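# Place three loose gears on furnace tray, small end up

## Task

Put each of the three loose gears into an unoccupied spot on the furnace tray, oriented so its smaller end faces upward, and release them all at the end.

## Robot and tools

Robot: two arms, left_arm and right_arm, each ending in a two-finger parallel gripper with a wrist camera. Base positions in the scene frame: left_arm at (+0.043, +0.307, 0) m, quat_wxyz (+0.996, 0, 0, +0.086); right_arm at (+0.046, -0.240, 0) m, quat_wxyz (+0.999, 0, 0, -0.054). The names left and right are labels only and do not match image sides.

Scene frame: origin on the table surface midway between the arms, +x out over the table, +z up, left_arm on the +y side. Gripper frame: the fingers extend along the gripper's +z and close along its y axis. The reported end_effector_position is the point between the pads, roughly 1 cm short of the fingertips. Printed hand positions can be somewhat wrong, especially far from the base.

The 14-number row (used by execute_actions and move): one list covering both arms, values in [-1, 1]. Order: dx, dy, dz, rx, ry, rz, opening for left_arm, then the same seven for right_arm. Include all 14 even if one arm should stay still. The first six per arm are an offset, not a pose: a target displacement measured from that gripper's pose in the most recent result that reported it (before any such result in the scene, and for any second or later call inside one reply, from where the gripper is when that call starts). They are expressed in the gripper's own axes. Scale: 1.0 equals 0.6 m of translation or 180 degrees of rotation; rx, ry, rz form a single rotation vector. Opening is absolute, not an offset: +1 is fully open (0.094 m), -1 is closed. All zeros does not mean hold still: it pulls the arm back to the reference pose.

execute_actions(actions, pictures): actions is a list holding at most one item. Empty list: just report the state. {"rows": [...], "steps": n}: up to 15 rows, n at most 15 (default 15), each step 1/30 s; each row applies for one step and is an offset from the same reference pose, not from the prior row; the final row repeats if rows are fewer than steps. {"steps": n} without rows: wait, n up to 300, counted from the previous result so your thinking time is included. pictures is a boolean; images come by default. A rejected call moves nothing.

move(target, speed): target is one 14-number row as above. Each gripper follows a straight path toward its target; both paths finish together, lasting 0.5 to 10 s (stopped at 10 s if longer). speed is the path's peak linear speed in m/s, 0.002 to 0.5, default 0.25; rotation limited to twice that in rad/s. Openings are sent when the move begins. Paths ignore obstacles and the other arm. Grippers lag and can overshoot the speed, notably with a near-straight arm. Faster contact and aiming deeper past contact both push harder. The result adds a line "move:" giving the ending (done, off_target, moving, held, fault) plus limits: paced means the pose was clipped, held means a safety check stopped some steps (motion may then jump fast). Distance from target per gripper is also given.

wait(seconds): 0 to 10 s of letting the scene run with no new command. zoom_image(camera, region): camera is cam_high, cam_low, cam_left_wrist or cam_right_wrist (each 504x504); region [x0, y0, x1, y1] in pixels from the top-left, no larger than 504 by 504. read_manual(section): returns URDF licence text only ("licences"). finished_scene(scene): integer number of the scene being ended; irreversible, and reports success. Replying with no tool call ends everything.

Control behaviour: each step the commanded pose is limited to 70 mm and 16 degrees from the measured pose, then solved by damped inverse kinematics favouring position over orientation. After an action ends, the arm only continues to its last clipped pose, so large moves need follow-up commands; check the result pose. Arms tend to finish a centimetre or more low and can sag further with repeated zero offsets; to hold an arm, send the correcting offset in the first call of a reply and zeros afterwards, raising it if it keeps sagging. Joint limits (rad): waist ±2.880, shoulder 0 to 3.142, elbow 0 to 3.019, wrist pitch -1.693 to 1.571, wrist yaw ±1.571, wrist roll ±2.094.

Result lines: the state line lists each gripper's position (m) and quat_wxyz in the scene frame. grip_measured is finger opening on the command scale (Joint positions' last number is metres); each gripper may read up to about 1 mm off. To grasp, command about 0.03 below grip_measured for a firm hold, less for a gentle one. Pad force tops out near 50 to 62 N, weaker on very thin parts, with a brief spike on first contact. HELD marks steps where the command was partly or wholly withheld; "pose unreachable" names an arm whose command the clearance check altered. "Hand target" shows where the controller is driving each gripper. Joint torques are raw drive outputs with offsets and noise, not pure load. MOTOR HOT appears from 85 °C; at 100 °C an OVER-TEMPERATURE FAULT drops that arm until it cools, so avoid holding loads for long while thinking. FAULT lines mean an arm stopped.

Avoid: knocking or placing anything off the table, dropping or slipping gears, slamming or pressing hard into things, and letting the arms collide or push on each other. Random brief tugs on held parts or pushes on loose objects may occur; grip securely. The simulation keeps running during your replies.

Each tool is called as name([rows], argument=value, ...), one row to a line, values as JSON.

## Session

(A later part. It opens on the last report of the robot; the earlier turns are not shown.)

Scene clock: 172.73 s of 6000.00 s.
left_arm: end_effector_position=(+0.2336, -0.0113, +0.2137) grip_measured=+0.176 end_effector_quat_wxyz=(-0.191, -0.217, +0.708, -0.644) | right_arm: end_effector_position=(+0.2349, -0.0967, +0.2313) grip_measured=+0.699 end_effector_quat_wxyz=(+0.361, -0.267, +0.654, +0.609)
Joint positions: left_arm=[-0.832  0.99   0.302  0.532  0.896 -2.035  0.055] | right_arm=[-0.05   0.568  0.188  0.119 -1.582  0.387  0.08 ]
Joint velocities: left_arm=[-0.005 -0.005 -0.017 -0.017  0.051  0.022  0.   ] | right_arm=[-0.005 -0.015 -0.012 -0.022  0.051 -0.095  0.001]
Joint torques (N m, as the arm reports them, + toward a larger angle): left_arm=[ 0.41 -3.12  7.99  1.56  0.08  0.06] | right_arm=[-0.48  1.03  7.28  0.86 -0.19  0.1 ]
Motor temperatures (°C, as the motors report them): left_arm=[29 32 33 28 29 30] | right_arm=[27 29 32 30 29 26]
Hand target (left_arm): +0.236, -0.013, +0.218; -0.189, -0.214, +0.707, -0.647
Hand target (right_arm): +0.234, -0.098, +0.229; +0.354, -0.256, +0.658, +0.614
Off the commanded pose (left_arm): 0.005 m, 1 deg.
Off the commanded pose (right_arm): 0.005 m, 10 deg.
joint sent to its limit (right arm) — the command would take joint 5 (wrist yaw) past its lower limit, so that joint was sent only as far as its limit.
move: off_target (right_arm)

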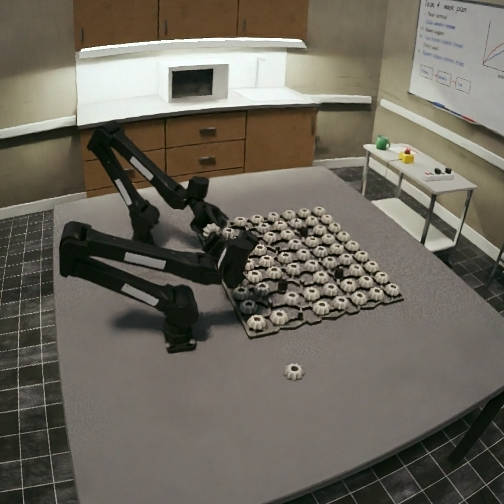

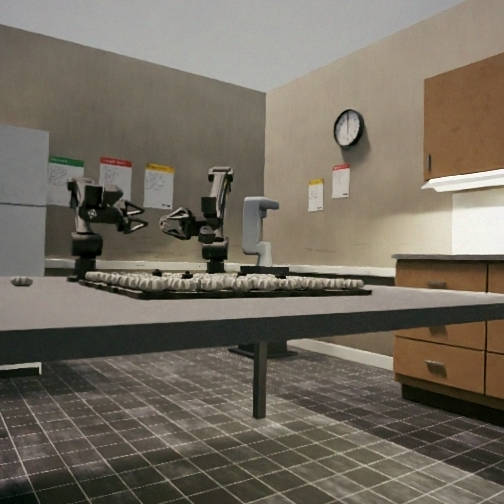

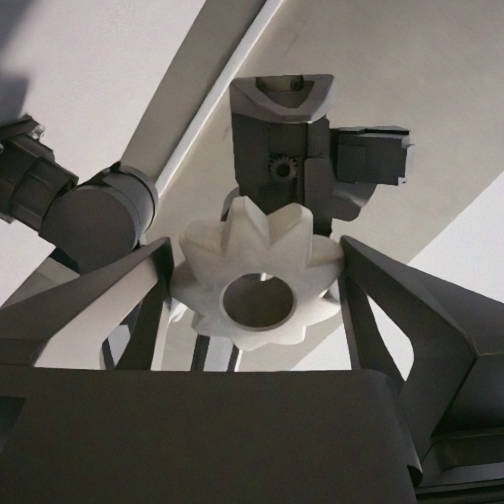

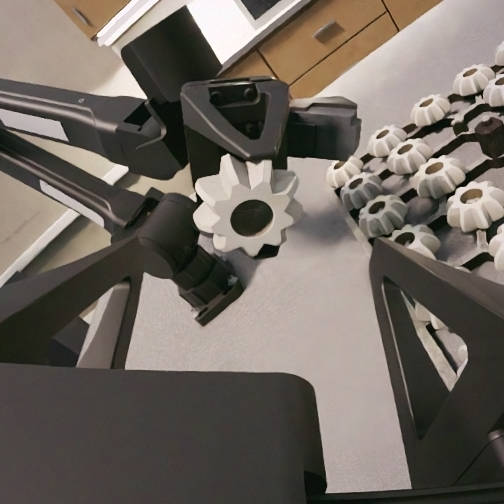

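move(target=[-0.367,-0.165,-0.422,-0.455,-0.135,0.153,0.05, -0.092,-0.205,-0.53,0.521,0.121,0.341,1], speed=0.2)

Scene clock: 192.60 s of 6000.00 s.
left_arm: end_effector_position=(+0.4400, +0.2464, +0.1742) grip_measured=+0.176 end_effector_quat_wxyz=(-0.038, -0.004, +0.999, -0.001) | right_arm: end_effector_position=(+0.3005, -0.4215, +0.1751) grip_measured=+1.000 end_effector_quat_wxyz=(-0.020, +0.308, +0.951, +0.015)
Joint positions: left_arm=[-0.316  1.466  1.215 -1.395  0.013 -0.153  0.055] | right_arm=[-0.52   1.212  0.978 -1.385 -0.017 -0.001  0.094]
Joint velocities: left_arm=[ 0.005  0.005  0.002 -0.007 -0.037  0.022 -0.002] | right_arm=[ 0.005 -0.005 -0.017 -0.002  0.007 -0.051  0.   ]
Joint torques (N m, as the arm reports them, + toward a larger angle): left_arm=[  1.08 -10.71  12.55   0.01  -0.07   0.03] | right_arm=[ 1.71 -5.62 11.47  0.36  0.21  0.18]
Motor temperatures (°C, as the motors report them): left_arm=[29 32 34 28 29 30] | right_arm=[27 29 32 30 29 26]
Hand target (left_arm): +0.464, +0.247, +0.201; -0.004, -0.003, +1.000, -0.005
Hand target (right_arm): +0.318, -0.431, +0.199; +0.006, +0.310, +0.951, +0.006
Off the commanded pose (left_arm): 0.039 m, 4 deg.
Off the commanded pose (right_arm): 0.032 m, 3 deg.
After step 90, 11.47 s passed at rest.
move: off_target (left_arm, right_arm); limits=paced

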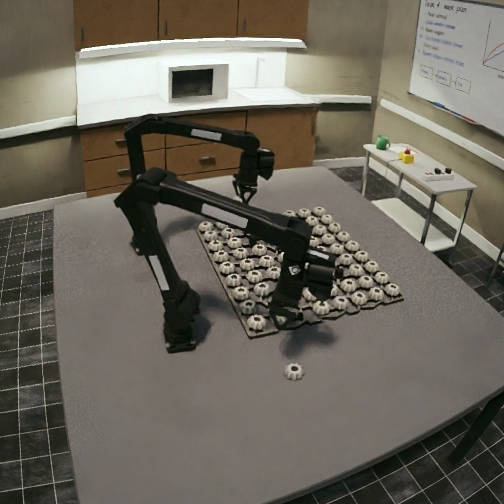

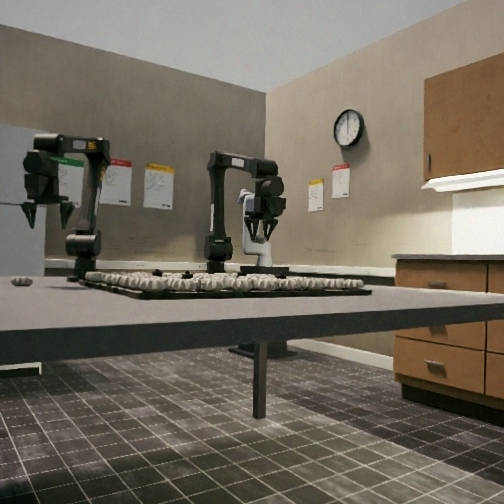

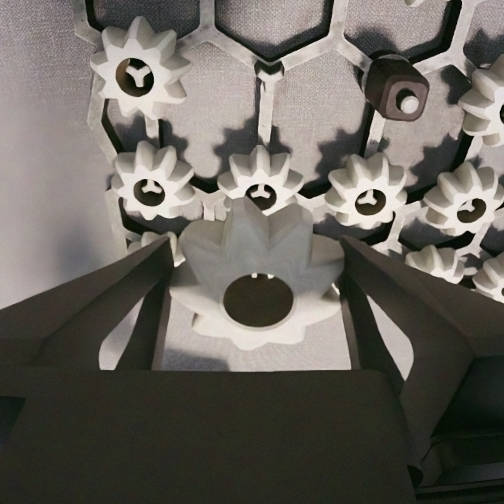

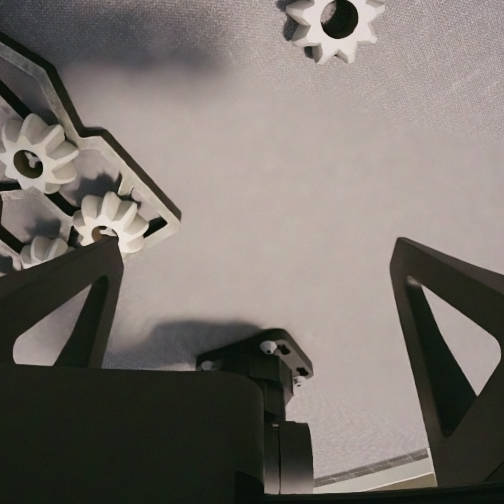

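move(target=[-0.0625,-0.014,0.119,0,-0.024,0,0.05, -0.102,-0.083,0.158,0,0,0,1], speed=0.15)

Scene clock: 198.97 s of 6000.00 s.
left_arm: end_effector_position=(+0.4675, +0.2432, +0.0969) grip_measured=+0.176 end_effector_quat_wxyz=(-0.012, -0.004, +1.000, -0.001) | right_arm: end_effector_position=(+0.3161, -0.4900, +0.0765) grip_measured=+1.000 end_effector_quat_wxyz=(-0.026, +0.311, +0.950, +0.019)
Joint positions: left_arm=[-0.318  1.573  1.123 -1.143  0.005 -0.154  0.055] | right_arm=[-0.644  1.475  0.948 -1.108 -0.013 -0.118  0.094]
Joint velocities: left_arm=[ 0.005 -0.005  0.002 -0.007  0.066 -0.066 -0.   ] | right_arm=[-0.015  0.005 -0.007 -0.007 -0.066 -0.007  0.   ]
Joint torques (N m, as the arm reports them, + toward a larger angle): left_arm=[ -0.32 -12.17   7.63   0.64  -0.1   -0.14] | right_arm=[ 0.14 -8.51  6.18  0.95  0.18  0.02]
Motor temperatures (°C, as the motors report them): left_arm=[29 32 35 28 29 30] | right_arm=[27 30 33 30 29 26]
Hand target (left_arm): +0.472, +0.239, +0.100; -0.001, -0.004, +1.000, -0.001
Hand target (right_arm): +0.317, -0.494, +0.077; -0.019, +0.308, +0.951, +0.015
Off the commanded pose (left_arm): 0.007 m, 1 deg.
Off the commanded pose (right_arm): 0.004 m, 1 deg.
After step 90, 2.13 s passed at rest.
move: done

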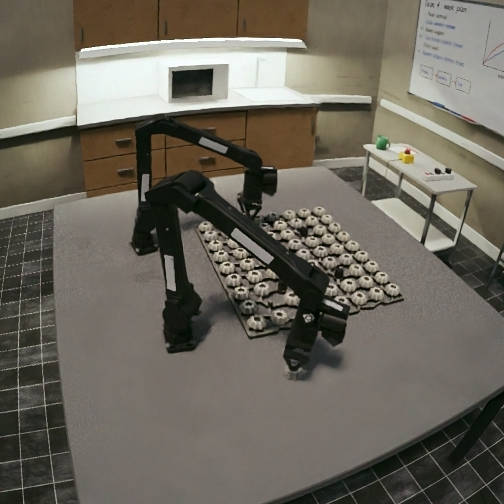

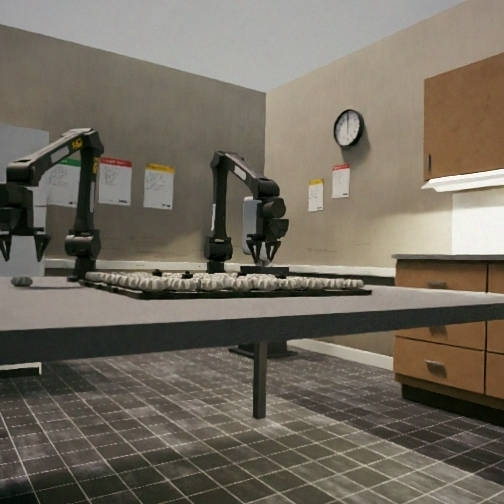

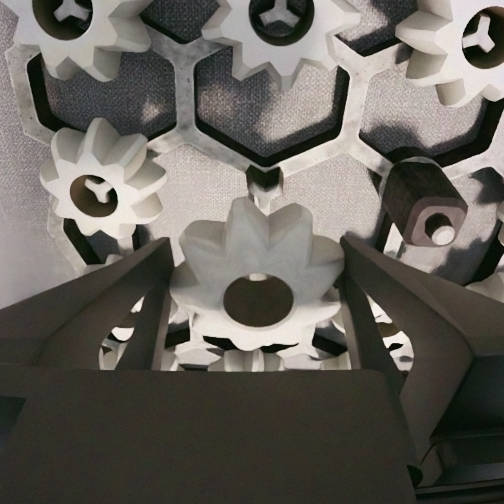

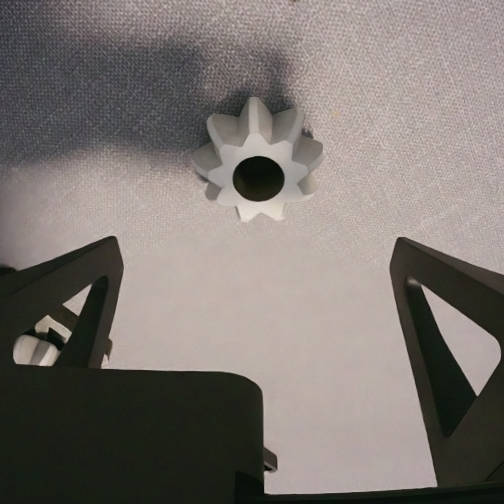

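move(target=[-0.01,-0.013,0.065,0,0,0,0.05, -0.017,-0.005,0.1,0,0,0,1], speed=0.08)

Scene clock: 204.13 s of 6000.00 s.
left_arm: end_effector_position=(+0.4690, +0.2400, +0.0569) grip_measured=+0.176 end_effector_quat_wxyz=(-0.020, -0.003, +1.000, +0.001) | right_arm: end_effector_position=(+0.3191, -0.4928, +0.0183) grip_measured=+1.000 end_effector_quat_wxyz=(-0.030, +0.310, +0.950, +0.021)
Joint positions: left_arm=[-0.325  1.639  1.085 -1.055  0.005 -0.159  0.055] | right_arm=[-0.644  1.588  0.893 -0.949 -0.013 -0.12   0.094]
Joint velocities: left_arm=[-0.015 -0.015  0.002 -0.012  0.051 -0.007  0.001] | right_arm=[-0.005 -0.015 -0.002  0.007 -0.007 -0.007  0.   ]
Joint torques (N m, as the arm reports them, + toward a larger angle): left_arm=[ -0.42 -13.07   6.89   0.47   0.02  -0.12] | right_arm=[ 0.84 -8.98  5.28  0.88  0.1   0.05]
Motor temperatures (°C, as the motors report them): left_arm=[29 32 34 28 29 30] | right_arm=[27 30 32 30 29 26]
Hand target (left_arm): +0.473, +0.236, +0.058; -0.012, -0.004, +1.000, -0.001
Hand target (right_arm): +0.319, -0.495, +0.016; -0.026, +0.311, +0.950, +0.019
Off the commanded pose (left_arm): 0.006 m, 1 deg.
Off the commanded pose (right_arm): 0.004 m, 0 deg.
After step 90, 1.07 s passed at rest.
move: done

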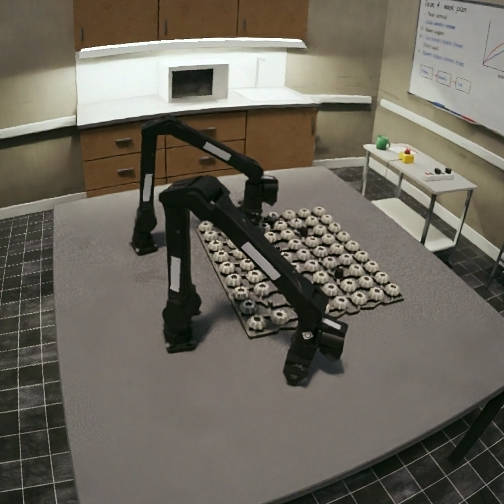

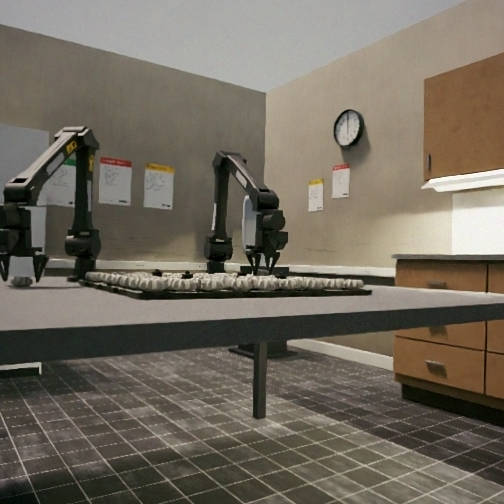

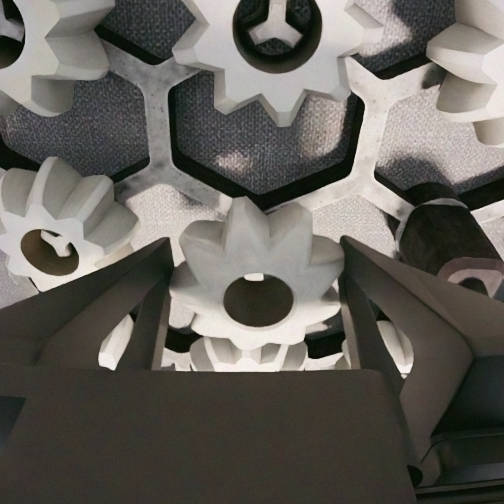

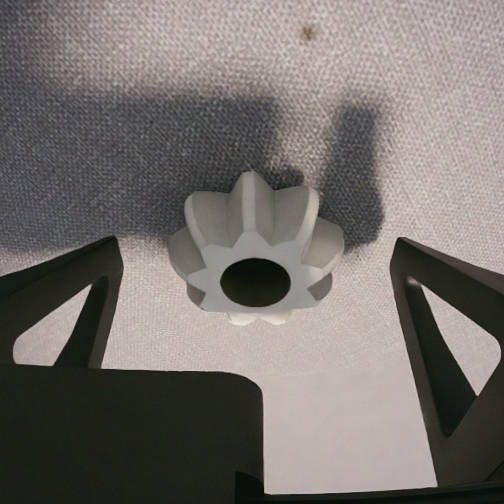

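move(target=[0.003,0,0.042,0,0,0,0.05, 0,0,0.003,0,0,0,0.05], speed=0.04)

Scene clock: 207.33 s of 6000.00 s.
left_arm: end_effector_position=(+0.4678, +0.2399, +0.0375) grip_measured=+0.176 end_effector_quat_wxyz=(-0.016, -0.003, +1.000, -0.001) | right_arm: end_effector_position=(+0.3192, -0.4928, +0.0183) grip_measured=+0.194 end_effector_quat_wxyz=(-0.030, +0.310, +0.950, +0.021)
Joint positions: left_arm=[-0.325  1.662  1.054 -0.994  0.006 -0.16   0.055] | right_arm=[-0.644  1.588  0.893 -0.949 -0.013 -0.12   0.056]
Joint velocities: left_arm=[-0.005  0.005  0.007  0.002  0.022 -0.007 -0.   ] | right_arm=[-0.005 -0.015  0.012  0.012 -0.022  0.051  0.001]
Joint torques (N m, as the arm reports them, + toward a larger angle): left_arm=[  0.26 -11.54   6.26   0.45  -0.01  -0.03] | right_arm=[ 0.79 -8.72  5.32  0.62  0.09  0.09]
Motor temperatures (°C, as the motors report them): left_arm=[29 32 34 28 29 30] | right_arm=[27 30 32 30 29 26]
Hand target (left_arm): +0.466, +0.240, +0.032; -0.020, -0.003, +1.000, +0.001
Hand target (right_arm): +0.319, -0.493, +0.017; -0.030, +0.310, +0.950, +0.021
Off the commanded pose (left_arm): 0.006 m, 0 deg.
Off the commanded pose (right_arm): 0.002 m, 0 deg.
move: done

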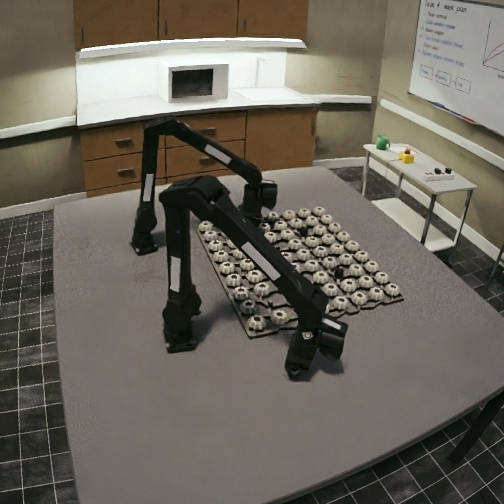

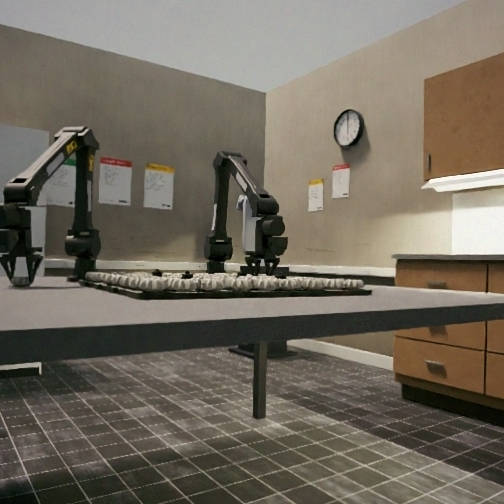

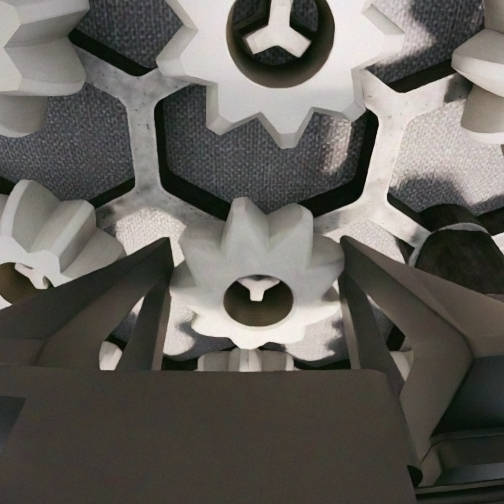

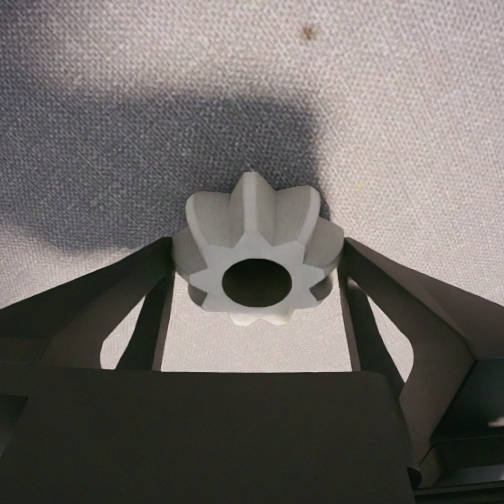

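execute_actions([
  {"rows": [[0,0,0,0,0,0,0.42, 0,0,0,0,0,0,0.05]], "steps": 10},
], pictures=false)

move(target=[0,0,-0.2,0,0,0,0.42, 0,0,-0.2,0,0,0,0.05], speed=0.15)

move(target=[0.358,-0.242,-0.233,0.5,0.11,-0.117,1, 0.551,0.566,-0.233,-0.52,-0.122,-0.429,0.05], speed=0.2)

Scene clock: 216.03 s of 6000.00 s.
left_arm: end_effector_position=(+0.4678, +0.2399, +0.0375) grip_measured=+0.418 end_effector_quat_wxyz=(-0.016, -0.003, +1.000, -0.001) | right_arm: end_effector_position=(+0.3192, -0.4928, +0.0183) grip_measured=+0.194 end_effector_quat_wxyz=(-0.030, +0.310, +0.950, +0.021)
Joint positions: left_arm=[-0.325  1.662  1.054 -0.994  0.006 -0.16   0.067] | right_arm=[-0.644  1.588  0.893 -0.949 -0.013 -0.12   0.056]
Joint velocities: left_arm=[ 0.005 -0.005 -0.017 -0.017 -0.007  0.022  0.   ] | right_arm=[ 0.005 -0.005  0.012  0.002 -0.022  0.051 -0.   ]
Joint torques (N m, as the arm reports them, + toward a larger angle): left_arm=[  0.34 -12.56   6.5    0.32   0.    -0.02] | right_arm=[ 0.48 -8.96  5.45  0.51  0.07  0.09]
Motor temperatures (°C, as the motors report them): left_arm=[29 32 33 28 29 30] | right_arm=[27 30 32 30 29 26]
Hand target (left_arm): +0.468, +0.240, +0.038; -0.016, -0.003, +1.000, -0.001
Hand target (right_arm): +0.319, -0.493, +0.018; -0.030, +0.310, +0.950, +0.021
Off the commanded pose (left_arm): 0.000 m, 0 deg.
Off the commanded pose (right_arm): 0.000 m, 0 deg.
Steps of this call (steps 1 to 90: nothing new was sent; then 5.37 s passed at rest; steps 91 to 100: all 10 steps of this action). Readings (end_effector_position):
91: left_arm (+0.4678, +0.2399, +0.0375) | right_arm (+0.3192, -0.4928, +0.0183)
92: left_arm (+0.4678, +0.2399, +0.0375) | right_arm (+0.3192, -0.4928, +0.0183)
94: left_arm (+0.4678, +0.2399, +0.0375) | right_arm (+0.3192, -0.4928, +0.0183)
98: left_arm (+0.4678, +0.2399, +0.0375) | right_arm (+0.3192, -0.4928, +0.0183)
100: the state above

Scene clock: 217.47 s of 6000.00 s.
left_arm: end_effector_position=(+0.4550, +0.2418, +0.1366) grip_measured=+0.418 end_effector_quat_wxyz=(-0.038, -0.003, +0.999, +0.003) | right_arm: end_effector_position=(+0.3093, -0.4836, +0.1084) grip_measured=+0.194 end_effector_quat_wxyz=(-0.062, +0.310, +0.948, +0.036)
Joint positions: left_arm=[-0.325  1.535  1.189 -1.301  0.006 -0.16   0.067] | right_arm=[-0.644  1.461  1.021 -1.273 -0.013 -0.12   0.056]
Joint velocities: left_arm=[-0.005 -0.005  0.007 -0.002  0.022 -0.051  0.001] | right_arm=[-0.005 -0.015 -0.007  0.002 -0.051 -0.066  0.001]
Joint torques (N m, as the arm reports them, + toward a larger angle): left_arm=[  0.36 -12.23  10.94  -0.33   0.    -0.03] | right_arm=[  0.79 -10.26  10.69  -0.07   0.09   0.09]
Motor temperatures (°C, as the motors report them): left_arm=[29 32 33 28 29 30] | right_arm=[27 30 32 30 29 26]
Hand target (left_arm): +0.470, +0.239, +0.157; -0.016, -0.003, +1.000, -0.001
Hand target (right_arm): +0.326, -0.499, +0.138; -0.030, +0.310, +0.950, +0.021
Off the commanded pose (left_arm): 0.027 m, 3 deg.
Off the commanded pose (right_arm): 0.037 m, 4 deg.
move: off_target (left_arm, right_arm)

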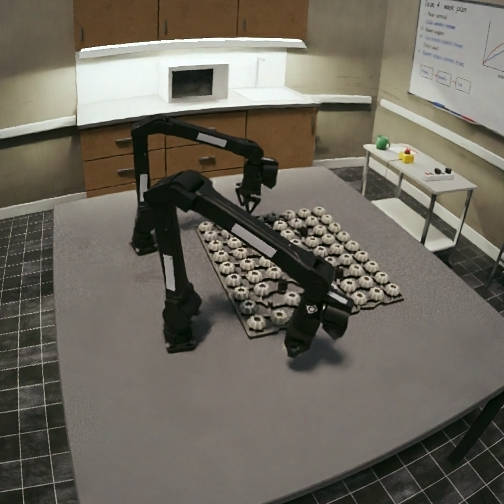

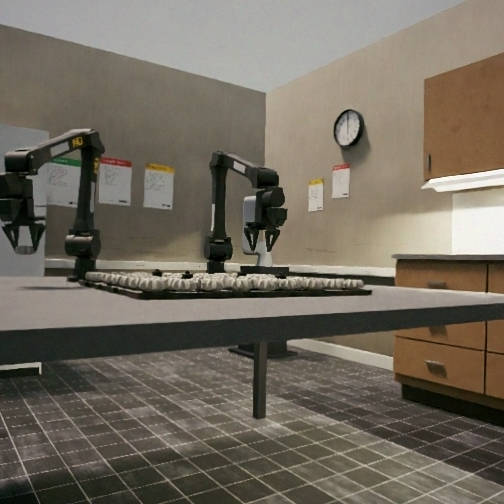

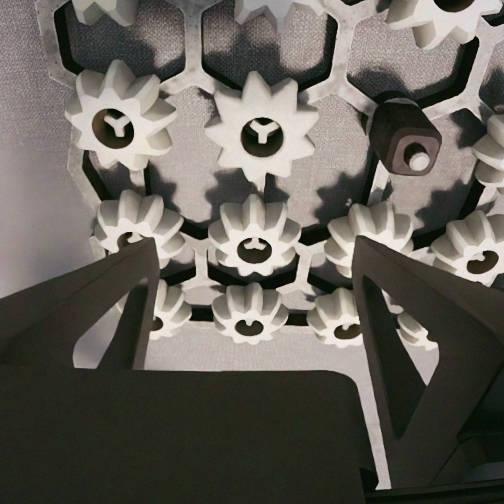

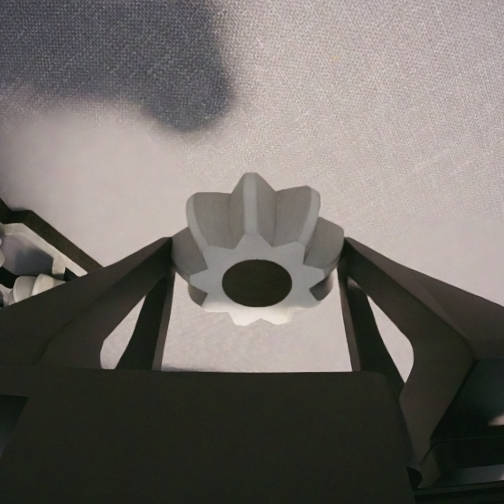

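Scene clock: 224.43 s of 6000.00 s.
left_arm: end_effector_position=(+0.2536, +0.0954, +0.2893) grip_measured=+1.000 end_effector_quat_wxyz=(-0.168, -0.190, +0.682, -0.686) | right_arm: end_effector_position=(+0.2683, -0.1436, +0.2490) grip_measured=+0.194 end_effector_quat_wxyz=(+0.245, -0.164, +0.787, +0.542)
Joint positions: left_arm=[-0.361  0.708  0.338  0.364  1.351 -2.076  0.094] | right_arm=[-0.22   0.949  0.658 -1.628 -1.256 -0.994  0.056]
Joint velocities: left_arm=[ 0.005 -0.015 -0.012 -0.017 -0.007  0.007  0.   ] | right_arm=[ 0.005  0.015  0.012 -0.012 -0.022 -0.022 -0.001]
Joint torques (N m, as the arm reports them, + toward a larger angle): left_arm=[-0.28 -0.13  7.99  2.1  -0.08 -0.04] | right_arm=[ 0.25 -1.37  6.96  0.04 -1.02  0.05]
Motor temperatures (°C, as the motors report them): left_arm=[29 32 33 28 29 30] | right_arm=[27 30 32 30 29 26]
Hand target (left_arm): +0.253, +0.093, +0.286; -0.173, -0.190, +0.681, -0.685
Hand target (right_arm): +0.271, -0.146, +0.252; +0.251, -0.160, +0.785, +0.544
Off the commanded pose (left_arm): 0.003 m, 2 deg.
Off the commanded pose (right_arm): 0.124 m, 32 deg; position and orientation clipped at the last step of the last action.
joint sent to its limit (left arm) — the command would take joint 6 (wrist roll) past its lower limit, so that joint was sent only as far as its limit.
move: held (right_arm); limits=paced,held; held on 84 of 209 steps (right_arm), including the last (right_arm)
pose unreachable (right arm): on one or more control steps of this call this arm could not follow its commanded pose, so it was not sent that pose on those steps. On the call's last step it was still not sent that pose. It may still have moved: this result reports where it is.
cause: the commanded pose would bring two parts of the arm too close to each other (its wrist (the part past joint 4) and its wrist camera, with joints 5 (wrist yaw) and 6 (wrist roll) between them).

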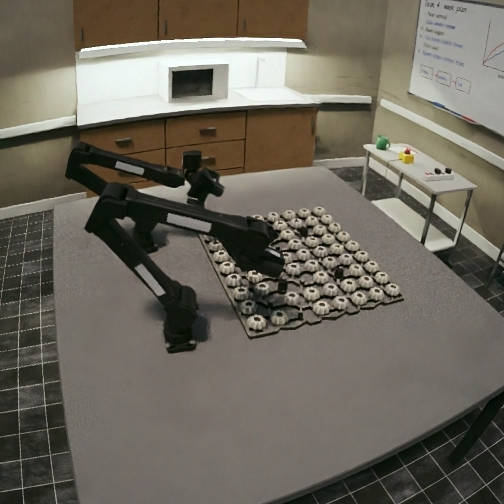

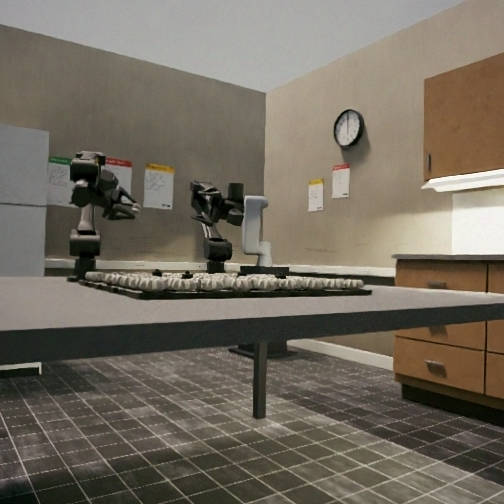

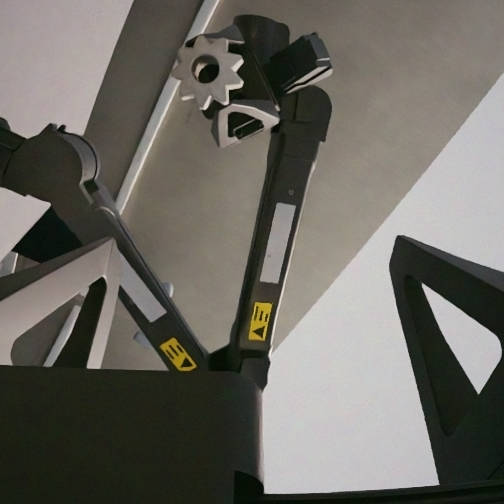

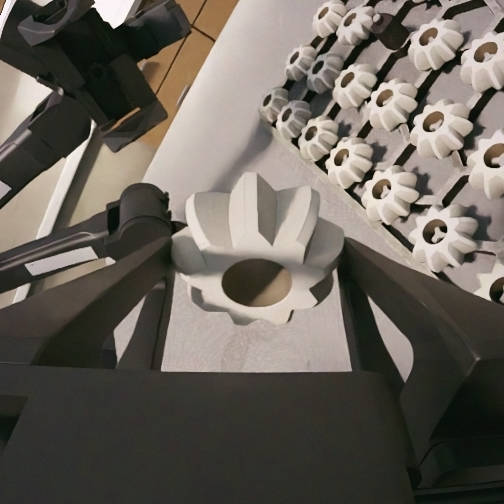

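zoom_image(camera="cam_right_wrist", region=[260, 0, 504, 150])

zoom_image(camera="cam_left_wrist", region=[150, 0, 350, 150])

Region (260, 0, 504, 150) of cam_right_wrist's 504x504 image, scaled by 2.066, with more detail than that image has; it fills the top 310 rows of this view, and the rest is white.

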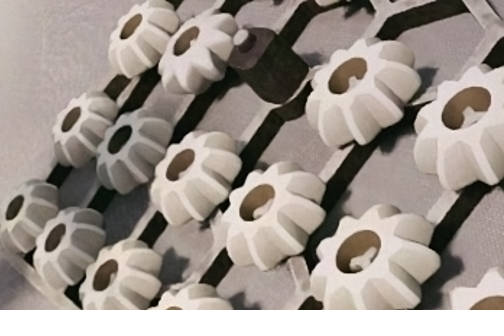

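Region (150, 0, 350, 150) of cam_left_wrist's 504x504 image, scaled by 2.520, with more detail than that image has; it fills the top 378 rows of this view, and the rest is white.

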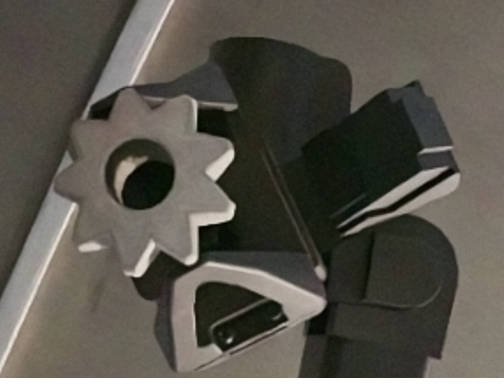

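zoom_image(camera="cam_high", region=[200, 205, 300, 255])

zoom_image(camera="cam_low", region=[70, 255, 380, 305])

Region (200, 205, 300, 255) of cam_high's 504x504 image, scaled by 5.040, with more detail than that image has.

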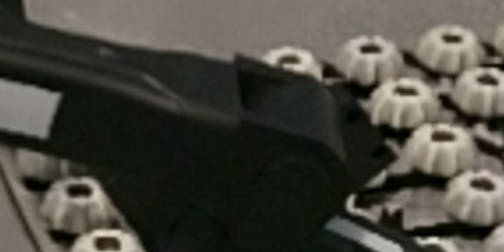

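Region (70, 255, 380, 305) of cam_low's 504x504 image, scaled by 1.626, with more detail than that image has; it fills the top 81 rows of this view, and the rest is white.

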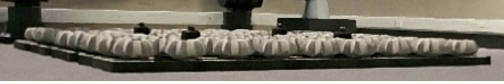

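zoom_image(camera="cam_low", region=[90, 180, 160, 230])

Region (90, 180, 160, 230) of cam_low's 504x504 image, scaled by 7.200, with more detail than that image has; it fills the top 360 rows of this view, and the rest is white.

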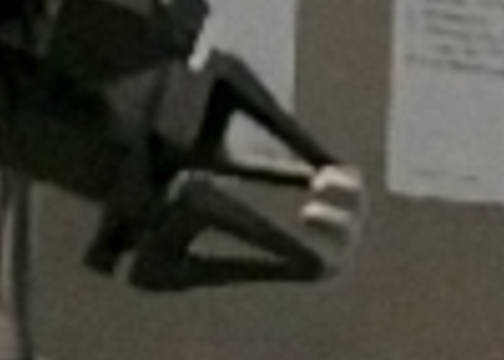

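move(target=[0,0,0,0,0,0.5,1, -0.012,0.137,0.151,-0.103,0.068,0.353,0.05], speed=0.15)

Scene clock: 267.10 s of 6000.00 s.
left_arm: end_effector_position=(+0.2536, +0.0954, +0.2897) grip_measured=+1.000 end_effector_quat_wxyz=(+0.363, +0.344, +0.618, -0.607) | right_arm: end_effector_position=(+0.2584, -0.1122, +0.2521) grip_measured=+0.194 end_effector_quat_wxyz=(+0.116, -0.069, +0.788, +0.600)
Joint positions: left_arm=[-0.361  0.708  0.338  0.367  1.351 -0.52   0.094] | right_arm=[-0.08   0.949  0.651 -1.587 -1.302 -0.602  0.056]
Joint velocities: left_arm=[-0.005 -0.005 -0.007 -0.007 -0.11   0.066  0.   ] | right_arm=[-0.005 -0.005 -0.002  0.002  0.022  0.007  0.   ]
Joint torques (N m, as the arm reports them, + toward a larger angle): left_arm=[ 0.43 -0.73  8.39  1.28  0.02  0.12] | right_arm=[ 0.73 -2.06  6.91  0.24 -1.06 -0.05]
Motor temperatures (°C, as the motors report them): left_arm=[29 32 33 28 29 30] | right_arm=[27 30 32 30 30 26]
Hand target (left_arm): +0.254, +0.095, +0.289; +0.366, +0.348, +0.616, -0.604
Hand target (right_arm): +0.260, -0.112, +0.255; +0.120, -0.069, +0.785, +0.603
Off the commanded pose (left_arm): 0.000 m, 1 deg.
Off the commanded pose (right_arm): 0.091 m, 48 deg; position and orientation clipped at the last step of the last action.
After step 90, 33.87 s passed at rest.
move: held (right_arm); limits=paced,held; held on 125 of 174 steps (right_arm), including the last (right_arm)
pose unreachable (right arm): on one or more control steps of this call this arm could not follow its commanded pose, so it was not sent that pose on those steps. On the call's last step it was still not sent that pose. It may still have moved: this result reports where it is.
cause: the commanded pose would bring two parts of the arm too close to each other (its wrist (the part past joint 4) and its wrist camera, with joints 5 (wrist yaw) and 6 (wrist roll) between them).

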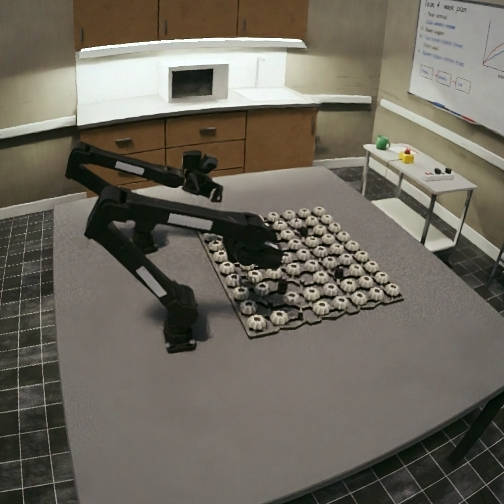

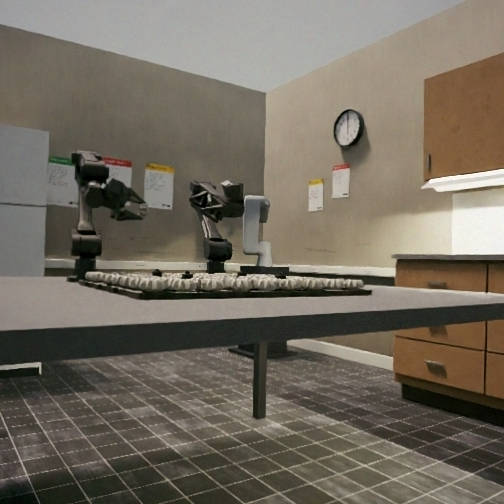

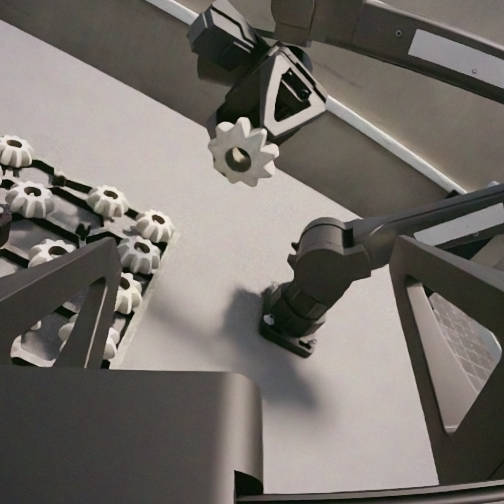

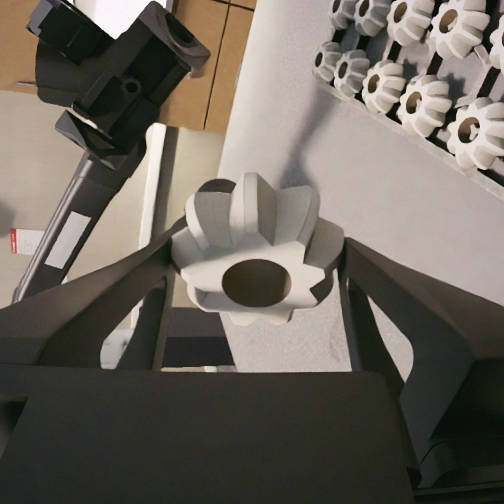

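Do a pure roll first.

move(target=[0,0,0,0,0,0,1, 0,0,0,0,0,0.26,0.05], speed=0.2)

Scene clock: 274.00 s of 6000.00 s.
left_arm: end_effector_position=(+0.2536, +0.0954, +0.2897) grip_measured=+1.000 end_effector_quat_wxyz=(+0.364, +0.345, +0.617, -0.606) | right_arm: end_effector_position=(+0.2577, -0.1125, +0.2479) grip_measured=+0.194 end_effector_quat_wxyz=(-0.136, +0.249, +0.753, +0.593)
Joint positions: left_arm=[-0.361  0.708  0.338  0.367  1.351 -0.517  0.094] | right_arm=[-0.08   0.96   0.647 -1.593 -1.293  0.197  0.056]
Joint velocities: left_arm=[-0.015  0.005  0.022  0.007 -0.037  0.022  0.   ] | right_arm=[ 0.015 -0.005 -0.012 -0.007  0.022  0.037  0.   ]
Joint torques (N m, as the arm reports them, + toward a larger angle): left_arm=[ 0.41 -0.76  8.42  1.28  0.02  0.  ] | right_arm=[ 0.33 -2.72  6.72  0.37 -0.95  0.14]
Motor temperatures (°C, as the motors report them): left_arm=[29 32 33 28 29 30] | right_arm=[27 30 32 30 30 26]
Hand target (left_arm): +0.254, +0.095, +0.290; +0.363, +0.344, +0.618, -0.607
Hand target (right_arm): +0.258, -0.112, +0.252; -0.132, +0.250, +0.751, +0.597
Off the commanded pose (left_arm): 0.000 m, 0 deg.
Off the commanded pose (right_arm): 0.004 m, 1 deg.
After step 90, 1.20 s passed at rest.
move: done

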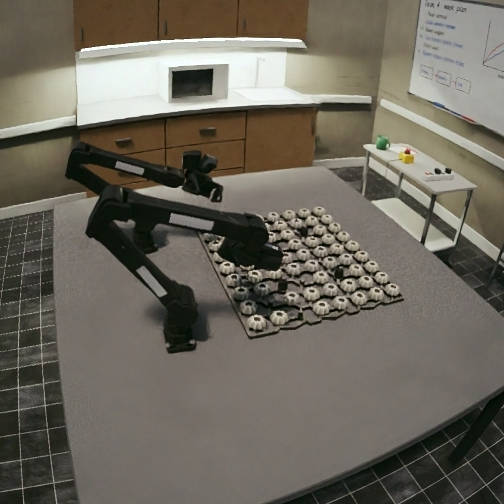

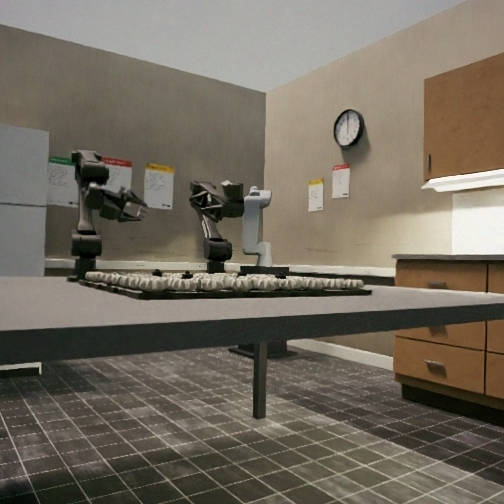

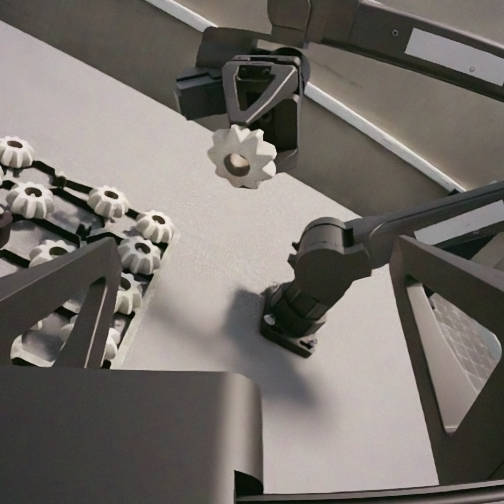

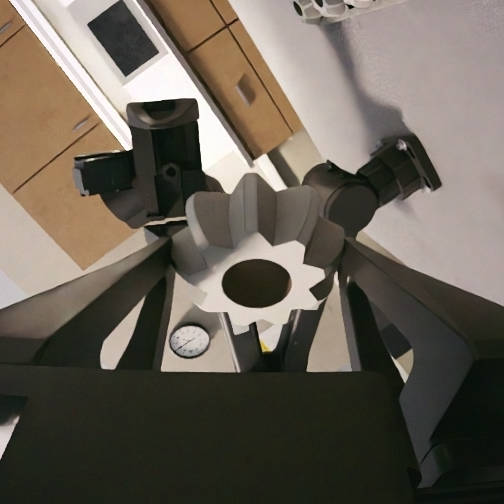

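move(target=[0,0,0,0,0,0,1, 0.0875,0.091,0.125,-0.0566,0.068,-0.011,0.05], speed=0.12)

Scene clock: 281.63 s of 6000.00 s.
left_arm: end_effector_position=(+0.2536, +0.0954, +0.2897) grip_measured=+1.000 end_effector_quat_wxyz=(+0.364, +0.345, +0.617, -0.606) | right_arm: end_effector_position=(+0.2474, -0.0214, +0.2876) grip_measured=+0.194 end_effector_quat_wxyz=(-0.196, +0.193, +0.689, +0.670)
Joint positions: left_arm=[-0.361  0.708  0.338  0.367  1.351 -0.517  0.094] | right_arm=[ 0.337  0.691  0.362  0.213 -1.352  2.015  0.056]
Joint velocities: left_arm=[-0.015 -0.015 -0.002  0.002 -0.037 -0.022  0.   ] | right_arm=[-0.005 -0.005 -0.017  0.032 -0.007  0.051  0.001]
Joint torques (N m, as the arm reports them, + toward a larger angle): left_arm=[ 0.42 -0.77  8.42  1.3   0.02  0.03] | right_arm=[ 1.72 -1.35  8.31  2.92  0.08  0.12]
Motor temperatures (°C, as the motors report them): left_arm=[29 32 33 28 29 30] | right_arm=[27 30 32 30 30 26]
Hand target (left_arm): +0.254, +0.095, +0.290; +0.364, +0.345, +0.617, -0.606
Hand target (right_arm): +0.245, -0.019, +0.298; -0.189, +0.178, +0.689, +0.676
Off the commanded pose (left_arm): 0.000 m, 0 deg.
Off the commanded pose (right_arm): 0.013 m, 3 deg.
After step 90, 1.67 s passed at rest.
move: off_target (right_arm)

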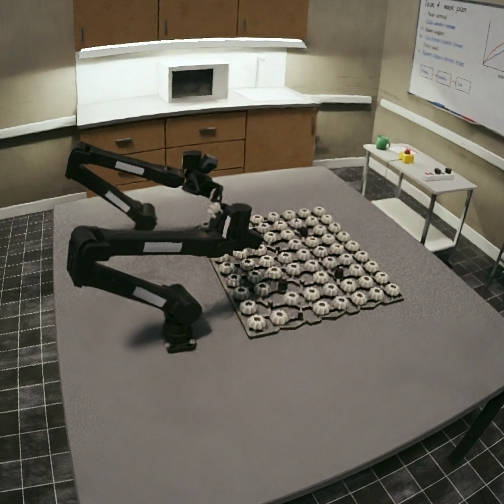

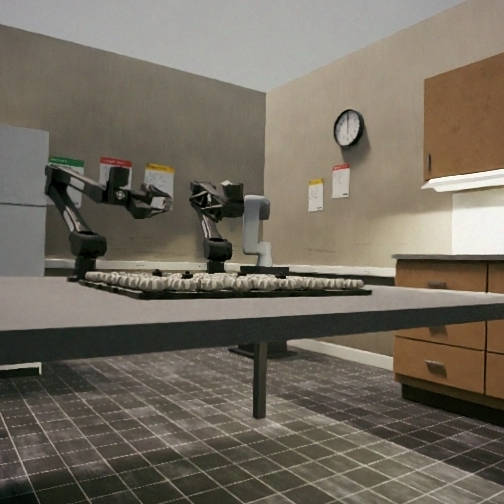

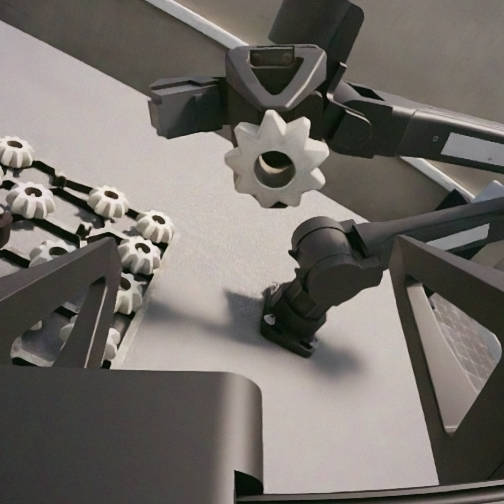

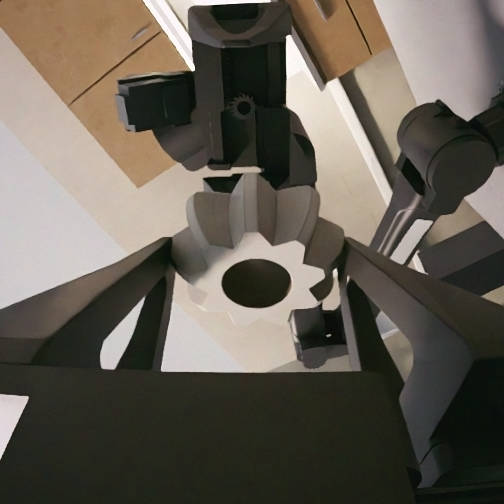

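zoom_image(camera="cam_left_wrist", region=[200, 90, 360, 220])

zoom_image(camera="cam_high", region=[180, 170, 260, 240])

Region (200, 90, 360, 220) of cam_left_wrist's 504x504 image, scaled by 3.150, with more detail than that image has; it fills the top 410 rows of this view, and the rest is white.

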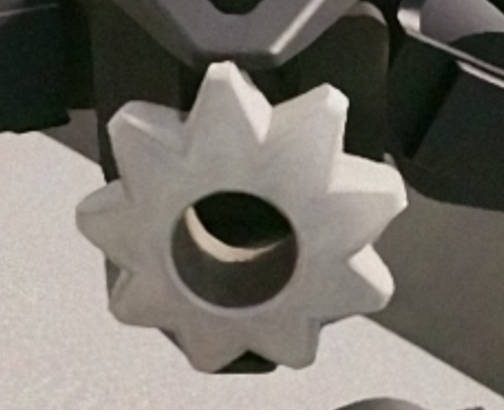

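Region (180, 170, 260, 240) of cam_high's 504x504 image, scaled by 6.300, with more detail than that image has; it fills the top 441 rows of this view, and the rest is white.

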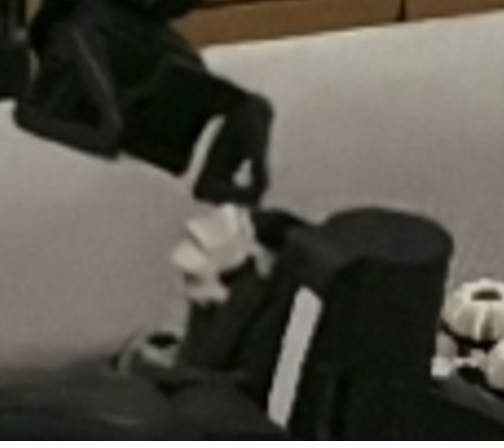

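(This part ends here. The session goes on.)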